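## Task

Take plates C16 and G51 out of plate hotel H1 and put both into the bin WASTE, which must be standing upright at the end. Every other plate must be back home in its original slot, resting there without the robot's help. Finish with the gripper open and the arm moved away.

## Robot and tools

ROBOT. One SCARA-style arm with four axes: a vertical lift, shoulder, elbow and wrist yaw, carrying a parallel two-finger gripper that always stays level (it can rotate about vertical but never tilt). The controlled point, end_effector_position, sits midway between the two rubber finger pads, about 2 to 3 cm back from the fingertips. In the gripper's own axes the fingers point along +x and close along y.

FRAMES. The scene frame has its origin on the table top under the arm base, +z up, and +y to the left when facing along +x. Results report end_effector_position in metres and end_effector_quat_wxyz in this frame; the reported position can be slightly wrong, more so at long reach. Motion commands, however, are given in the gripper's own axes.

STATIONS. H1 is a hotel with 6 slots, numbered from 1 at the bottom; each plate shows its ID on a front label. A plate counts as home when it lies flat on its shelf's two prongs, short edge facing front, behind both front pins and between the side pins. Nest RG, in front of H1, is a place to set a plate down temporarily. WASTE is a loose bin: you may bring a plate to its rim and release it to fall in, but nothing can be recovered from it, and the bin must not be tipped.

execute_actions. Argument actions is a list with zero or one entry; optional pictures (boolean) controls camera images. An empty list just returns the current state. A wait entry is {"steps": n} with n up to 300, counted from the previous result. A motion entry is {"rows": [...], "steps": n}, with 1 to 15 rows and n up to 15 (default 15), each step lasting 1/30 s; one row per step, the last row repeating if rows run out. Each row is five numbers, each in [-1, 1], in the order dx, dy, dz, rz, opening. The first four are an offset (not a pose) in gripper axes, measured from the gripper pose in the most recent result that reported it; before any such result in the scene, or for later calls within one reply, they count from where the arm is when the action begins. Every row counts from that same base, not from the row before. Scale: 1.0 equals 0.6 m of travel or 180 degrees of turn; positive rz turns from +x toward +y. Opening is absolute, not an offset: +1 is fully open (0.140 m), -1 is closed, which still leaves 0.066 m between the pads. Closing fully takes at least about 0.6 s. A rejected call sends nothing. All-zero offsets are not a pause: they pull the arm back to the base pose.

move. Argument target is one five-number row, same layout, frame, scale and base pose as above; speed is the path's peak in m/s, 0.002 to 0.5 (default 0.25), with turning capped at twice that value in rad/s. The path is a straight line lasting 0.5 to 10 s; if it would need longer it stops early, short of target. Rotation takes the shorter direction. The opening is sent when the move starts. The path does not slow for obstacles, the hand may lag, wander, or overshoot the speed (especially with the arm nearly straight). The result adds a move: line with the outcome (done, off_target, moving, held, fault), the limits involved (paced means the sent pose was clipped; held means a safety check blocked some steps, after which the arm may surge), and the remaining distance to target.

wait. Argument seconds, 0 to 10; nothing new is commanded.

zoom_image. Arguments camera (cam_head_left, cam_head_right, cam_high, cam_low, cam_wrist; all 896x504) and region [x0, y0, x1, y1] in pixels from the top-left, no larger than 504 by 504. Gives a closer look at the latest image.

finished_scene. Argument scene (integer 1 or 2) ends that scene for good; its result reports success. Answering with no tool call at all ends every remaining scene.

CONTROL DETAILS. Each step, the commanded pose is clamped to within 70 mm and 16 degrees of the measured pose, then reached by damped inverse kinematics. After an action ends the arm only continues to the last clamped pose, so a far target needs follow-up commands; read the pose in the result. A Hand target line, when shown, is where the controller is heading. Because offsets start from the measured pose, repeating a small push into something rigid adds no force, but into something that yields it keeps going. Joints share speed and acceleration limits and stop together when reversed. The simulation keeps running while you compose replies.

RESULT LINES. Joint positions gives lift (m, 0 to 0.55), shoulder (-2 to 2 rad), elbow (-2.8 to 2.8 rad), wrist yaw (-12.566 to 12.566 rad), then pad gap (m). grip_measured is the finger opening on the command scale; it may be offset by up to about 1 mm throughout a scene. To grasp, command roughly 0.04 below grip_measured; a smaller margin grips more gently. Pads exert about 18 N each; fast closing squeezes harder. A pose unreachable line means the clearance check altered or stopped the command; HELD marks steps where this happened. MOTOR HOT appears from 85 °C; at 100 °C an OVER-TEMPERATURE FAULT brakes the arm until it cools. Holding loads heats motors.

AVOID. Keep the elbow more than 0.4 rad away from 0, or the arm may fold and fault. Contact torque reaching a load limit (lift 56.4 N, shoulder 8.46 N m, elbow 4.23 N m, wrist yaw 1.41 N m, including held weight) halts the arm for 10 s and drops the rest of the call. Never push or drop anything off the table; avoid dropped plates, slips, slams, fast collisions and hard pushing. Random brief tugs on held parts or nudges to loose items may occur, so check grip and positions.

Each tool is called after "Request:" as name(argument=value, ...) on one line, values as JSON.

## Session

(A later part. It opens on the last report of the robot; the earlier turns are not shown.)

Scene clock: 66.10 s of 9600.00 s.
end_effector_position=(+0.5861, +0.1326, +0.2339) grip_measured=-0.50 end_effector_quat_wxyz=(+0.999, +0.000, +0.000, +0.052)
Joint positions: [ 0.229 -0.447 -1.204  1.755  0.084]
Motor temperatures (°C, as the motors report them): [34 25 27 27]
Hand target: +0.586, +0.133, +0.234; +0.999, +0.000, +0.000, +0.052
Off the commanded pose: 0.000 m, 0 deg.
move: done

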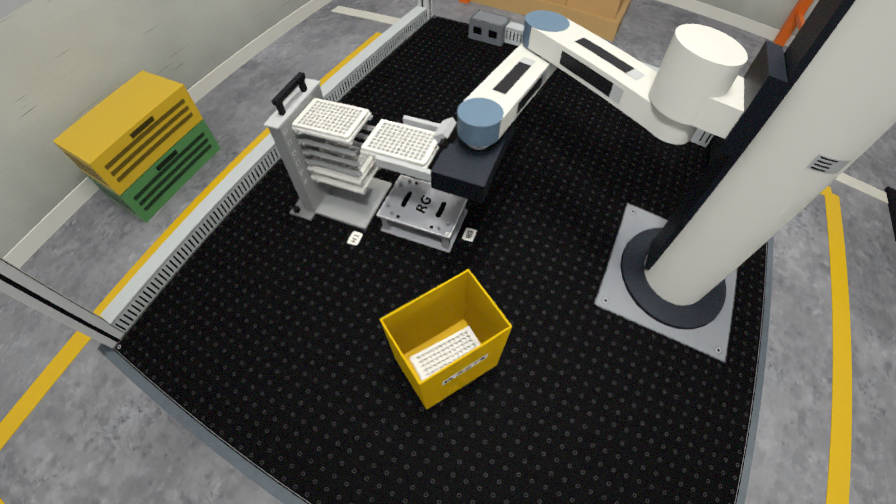

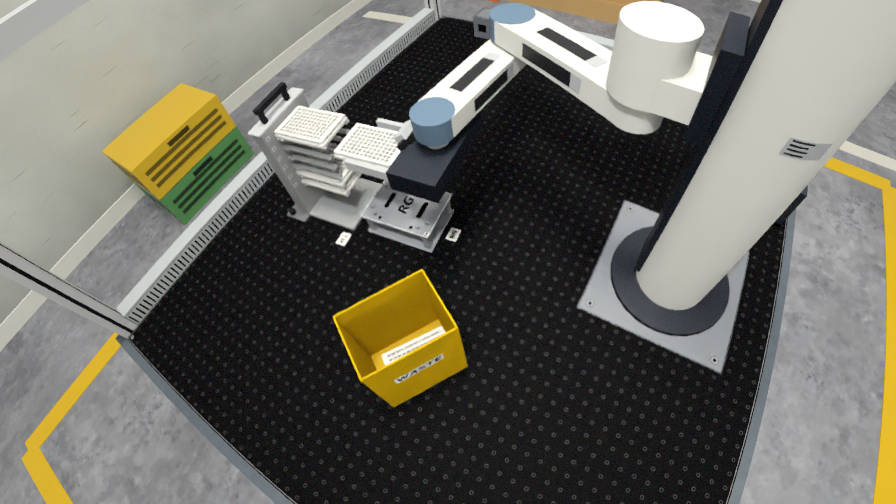

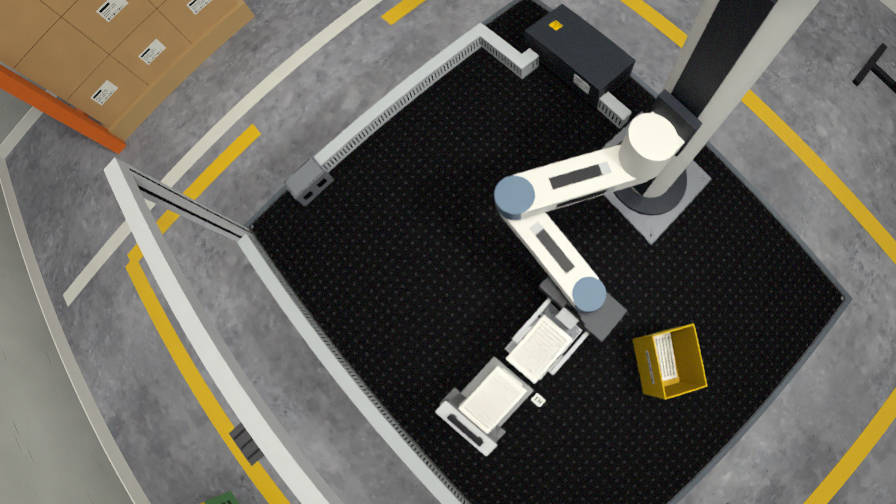

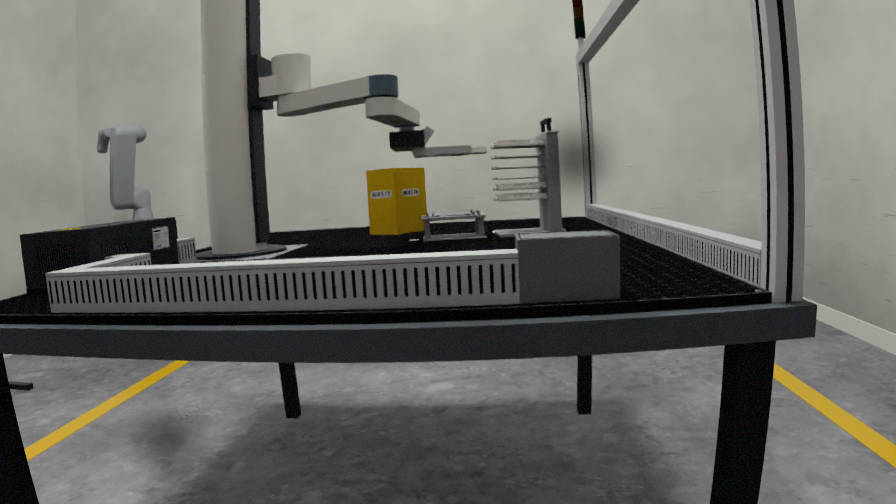

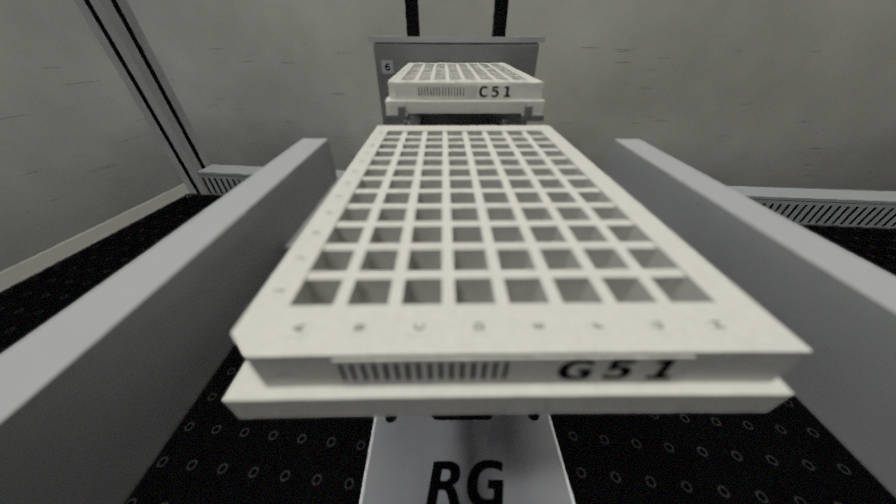

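Request:
move(target=[-0.326,0.467,0,0.311,-0.54], speed=0.3)

Request:
move(target=[0,0,-0.03,0,-0.54], speed=0.1)

Request:
move(target=[0,0,0,0,0.2])

Request:
move(target=[-0.17,0,0.12,0,0.2], speed=0.4)

Scene clock: 74.10 s of 9600.00 s.
end_effector_position=(+0.3626, +0.3911, +0.2339) grip_measured=-0.50 end_effector_quat_wxyz=(+0.858, +0.000, +0.000, +0.514)
Joint positions: [ 0.229  0.282 -1.193  1.991  0.084]
Motor temperatures (°C, as the motors report them): [34 25 27 27]
Hand target: +0.363, +0.391, +0.234; +0.858, +0.000, +0.000, +0.514
Off the commanded pose: 0.000 m, 0 deg.
After step 90, 2.97 s passed at rest.
move: done

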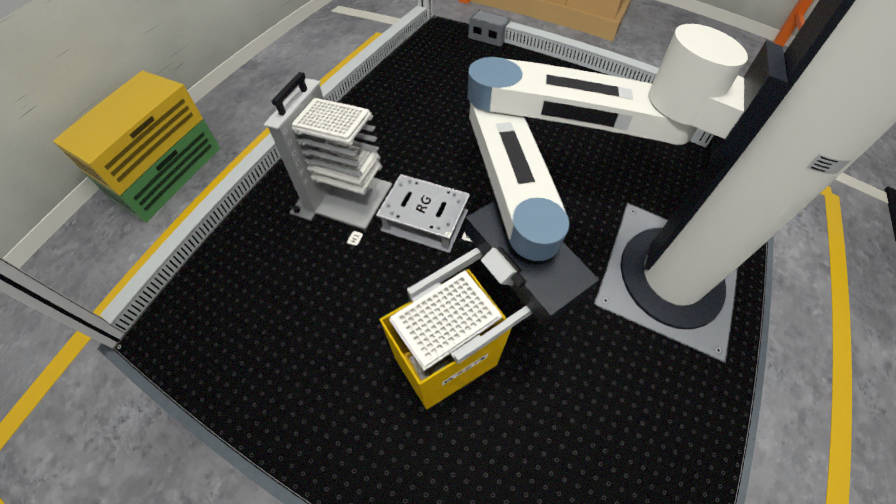

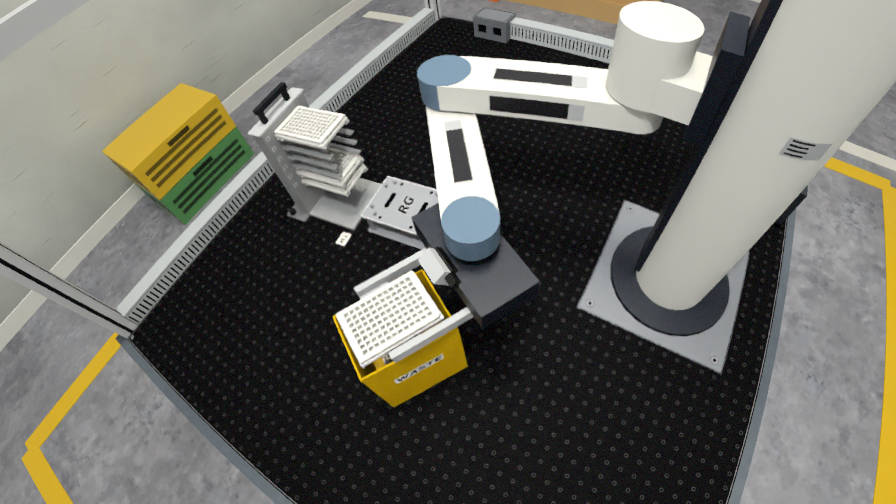

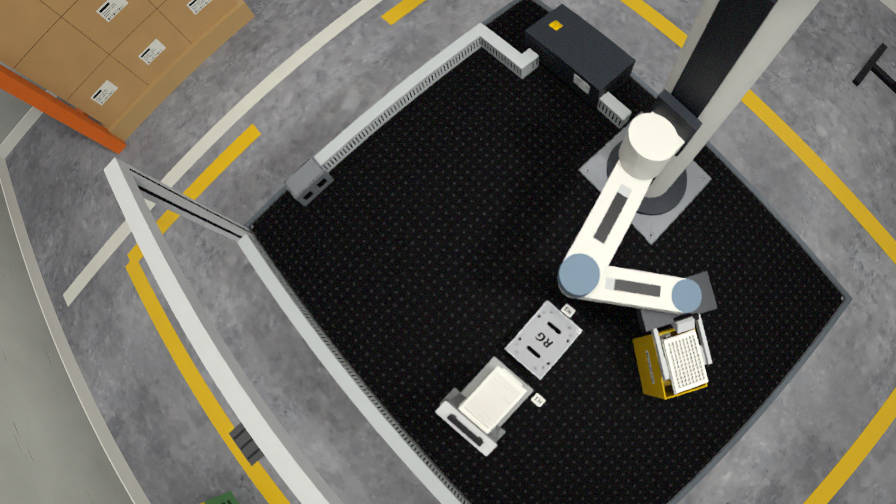

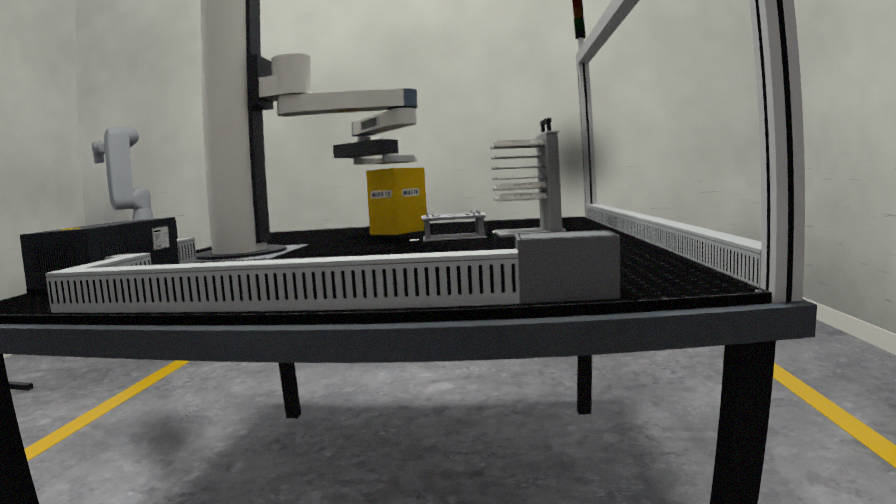

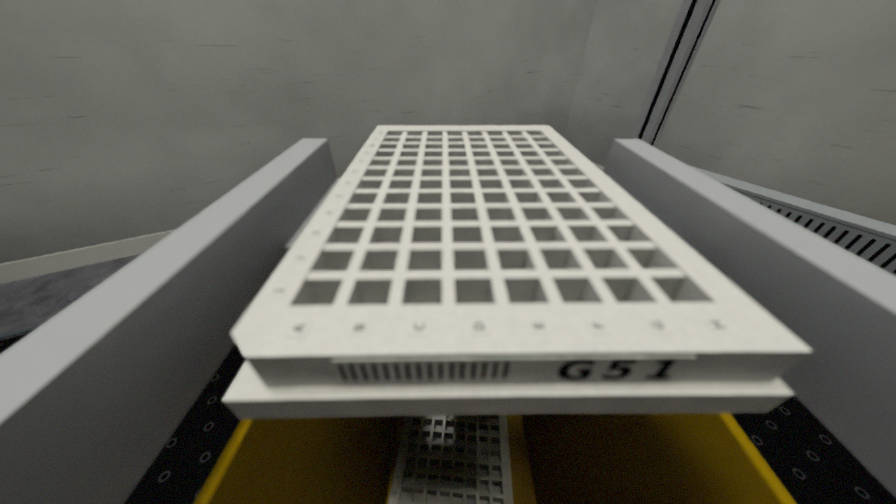

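Scene clock: 74.80 s of 9600.00 s.
end_effector_position=(+0.3626, +0.3911, +0.2159) grip_measured=-0.50 end_effector_quat_wxyz=(+0.858, +0.000, +0.000, +0.514)
Joint positions: [ 0.211  0.282 -1.193  1.991  0.084]
Motor temperatures (°C, as the motors report them): [34 25 27 27]
Hand target: +0.363, +0.391, +0.216; +0.858, +0.000, +0.000, +0.514
Off the commanded pose: 0.000 m, 0 deg.
move: done

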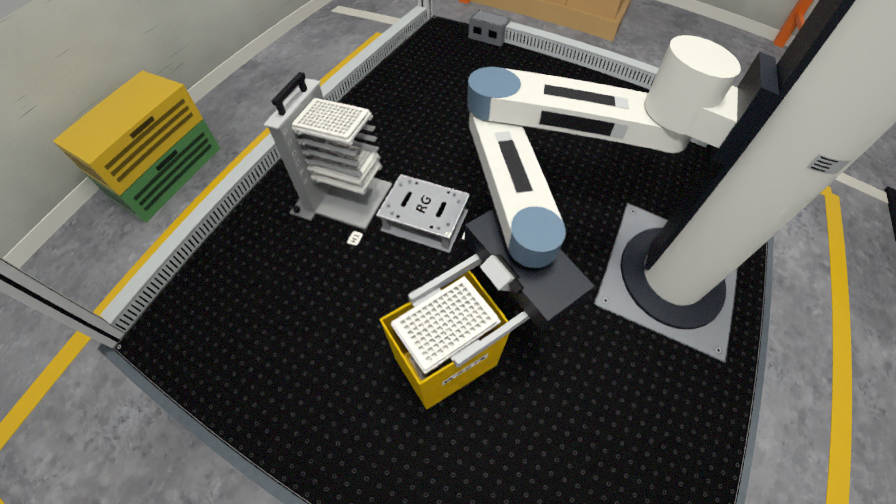

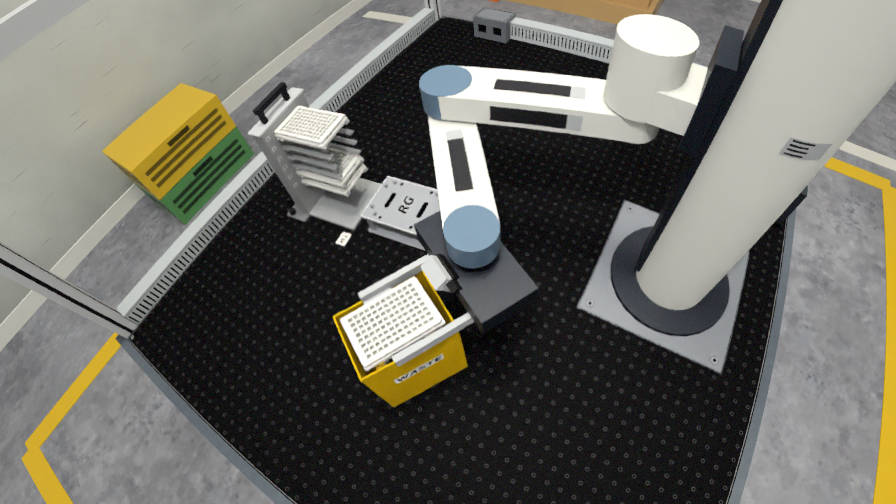

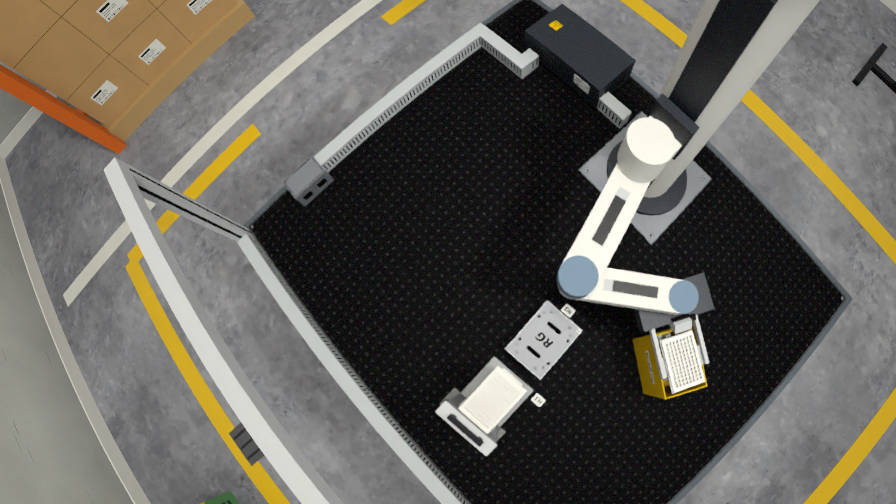

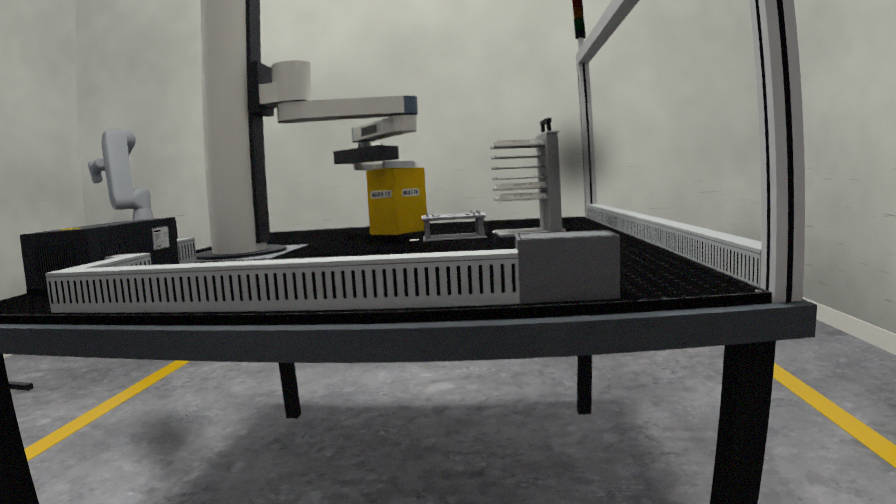

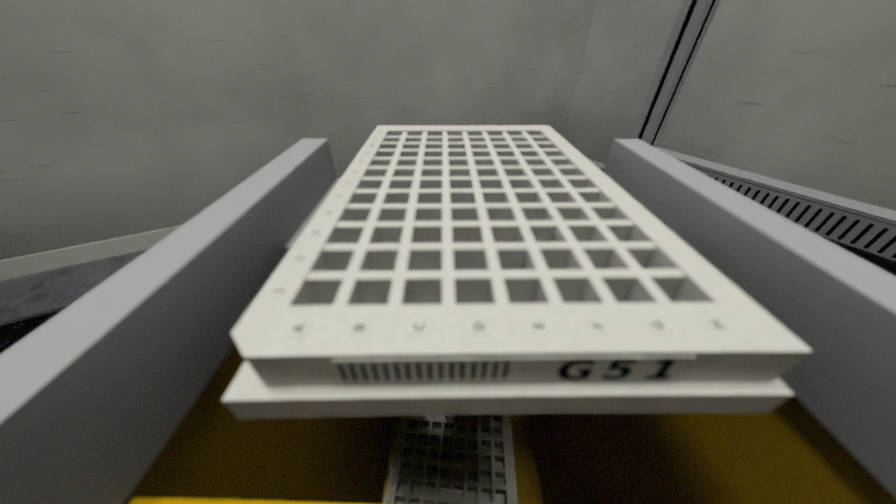

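Scene clock: 75.30 s of 9600.00 s.
end_effector_position=(+0.3626, +0.3911, +0.2159) grip_measured=+0.20 end_effector_quat_wxyz=(+0.858, +0.000, +0.000, +0.514)
Joint positions: [ 0.211  0.282 -1.193  1.991  0.11 ]
Motor temperatures (°C, as the motors report them): [34 25 27 27]
Hand target: +0.363, +0.391, +0.216; +0.858, +0.000, +0.000, +0.514
Off the commanded pose: 0.000 m, 0 deg.
move: done

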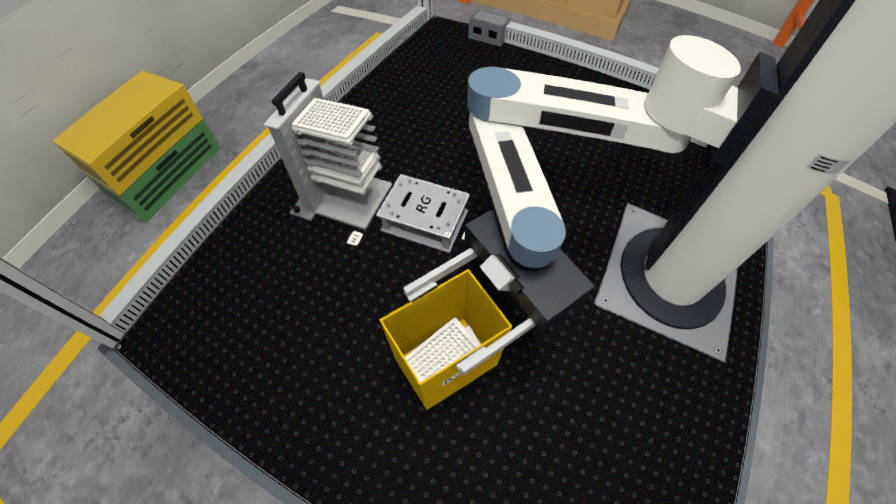

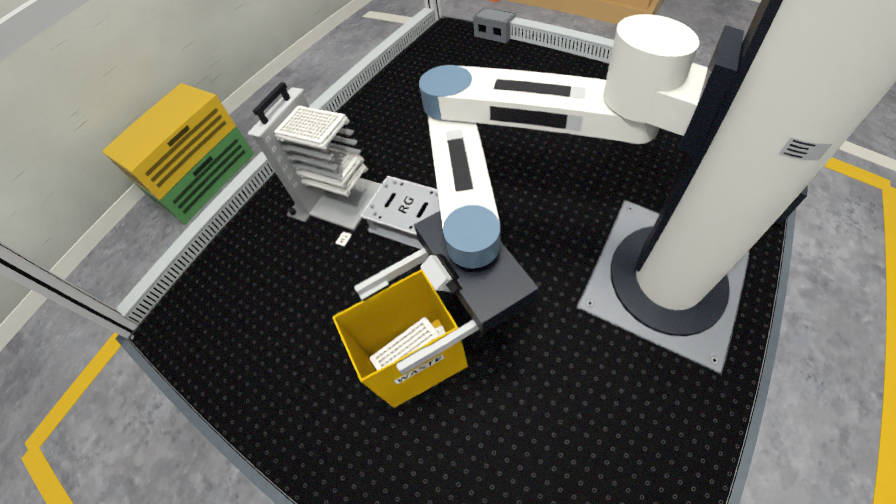

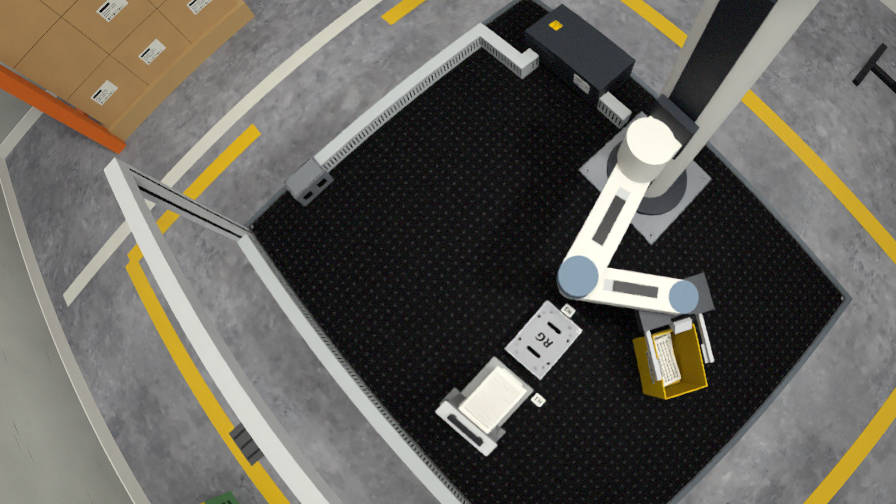

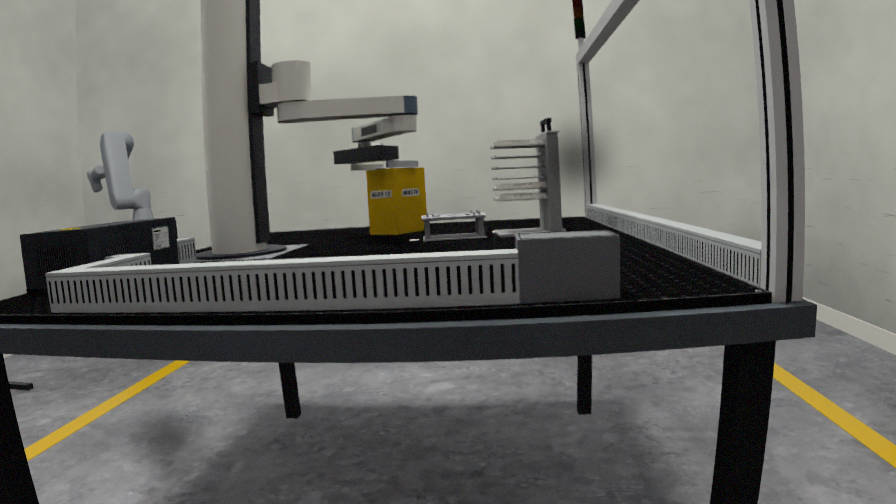

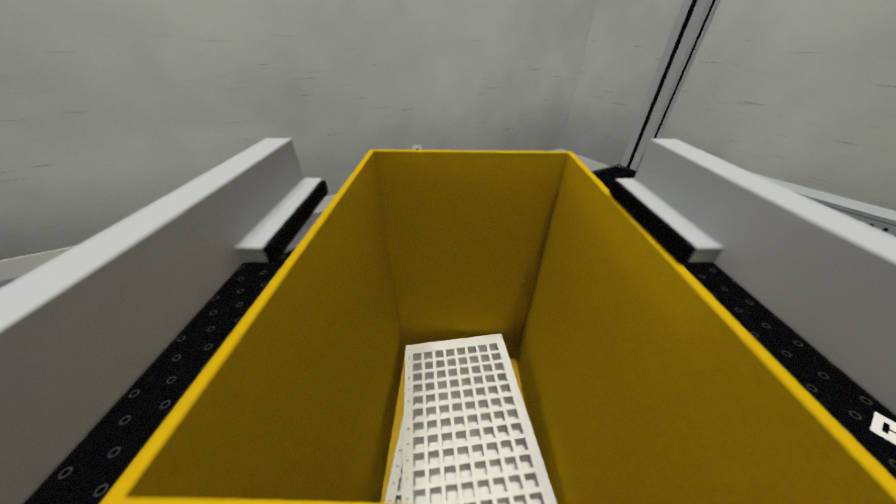

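Scene clock: 76.10 s of 9600.00 s.
end_effector_position=(+0.3146, +0.3011, +0.2879) grip_measured=+0.20 end_effector_quat_wxyz=(+0.857, +0.000, +0.000, +0.515)
Joint positions: [ 0.283  0.173 -0.742  1.65   0.11 ]
Motor temperatures (°C, as the motors report them): [34 25 27 27]
Hand target: +0.315, +0.301, +0.288; +0.858, +0.000, +0.000, +0.514
Off the commanded pose: 0.000 m, 0 deg.
move: done

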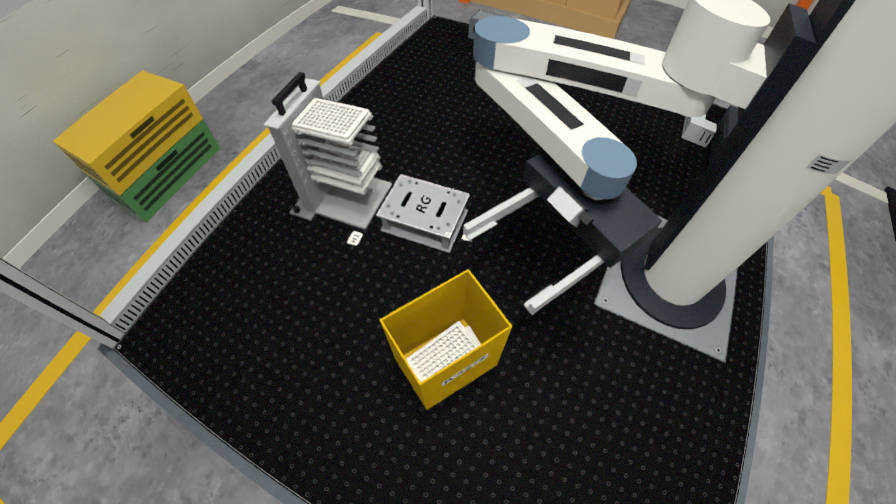

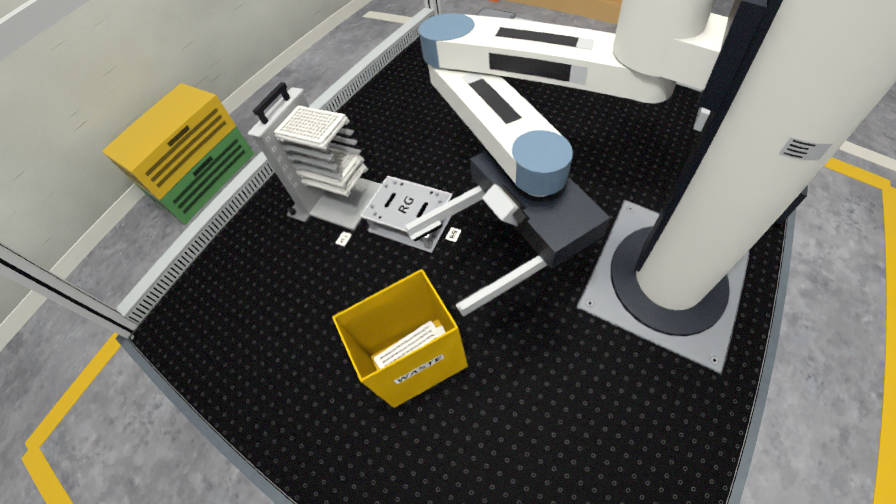

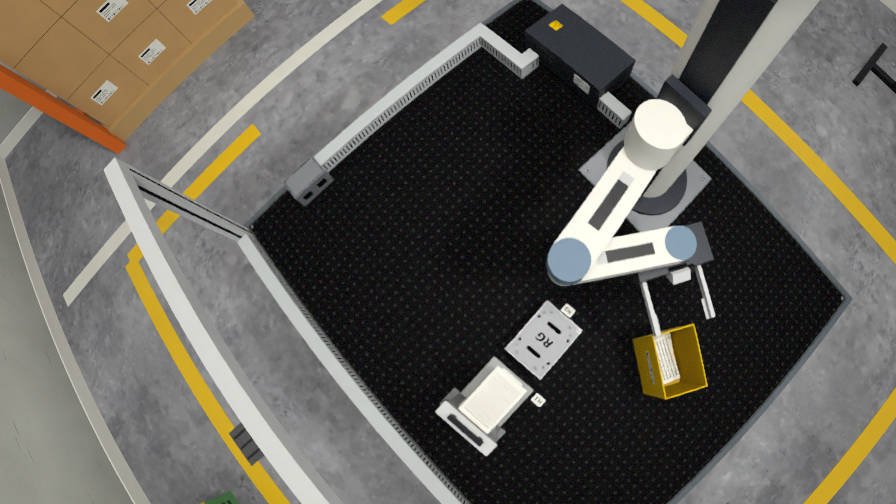

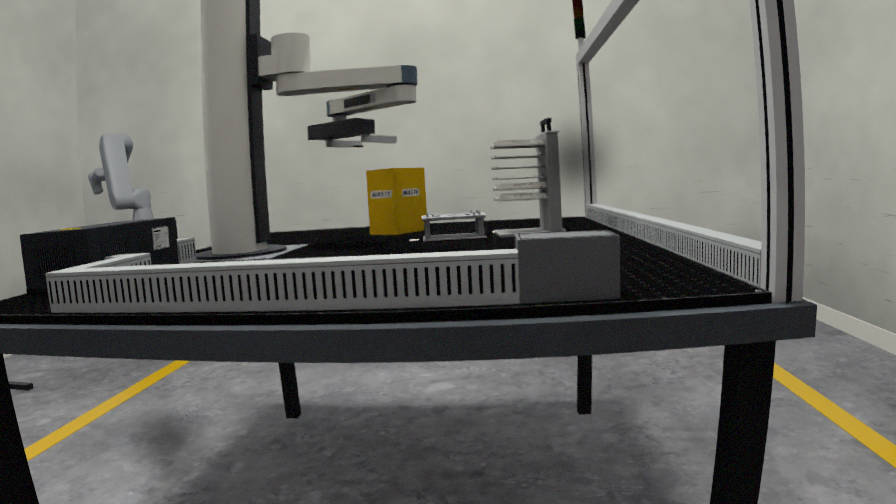

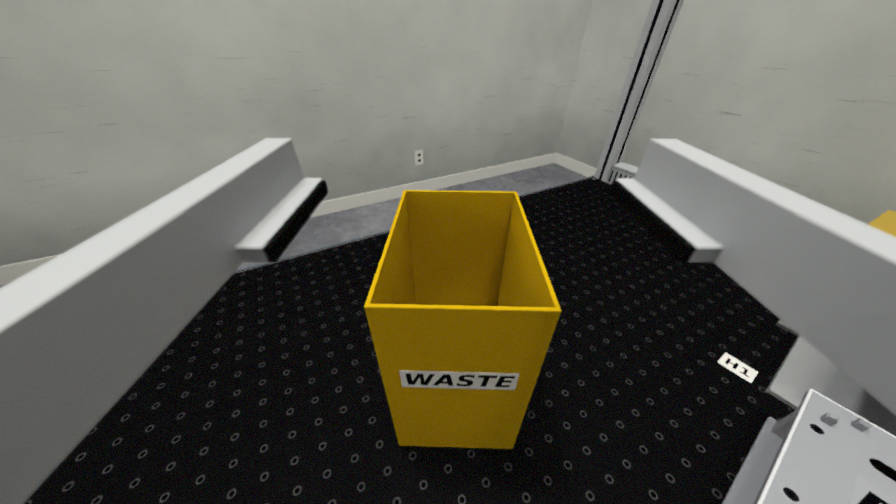

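Request:
finished_scene(scene=2)

The scene is finished: the task was done.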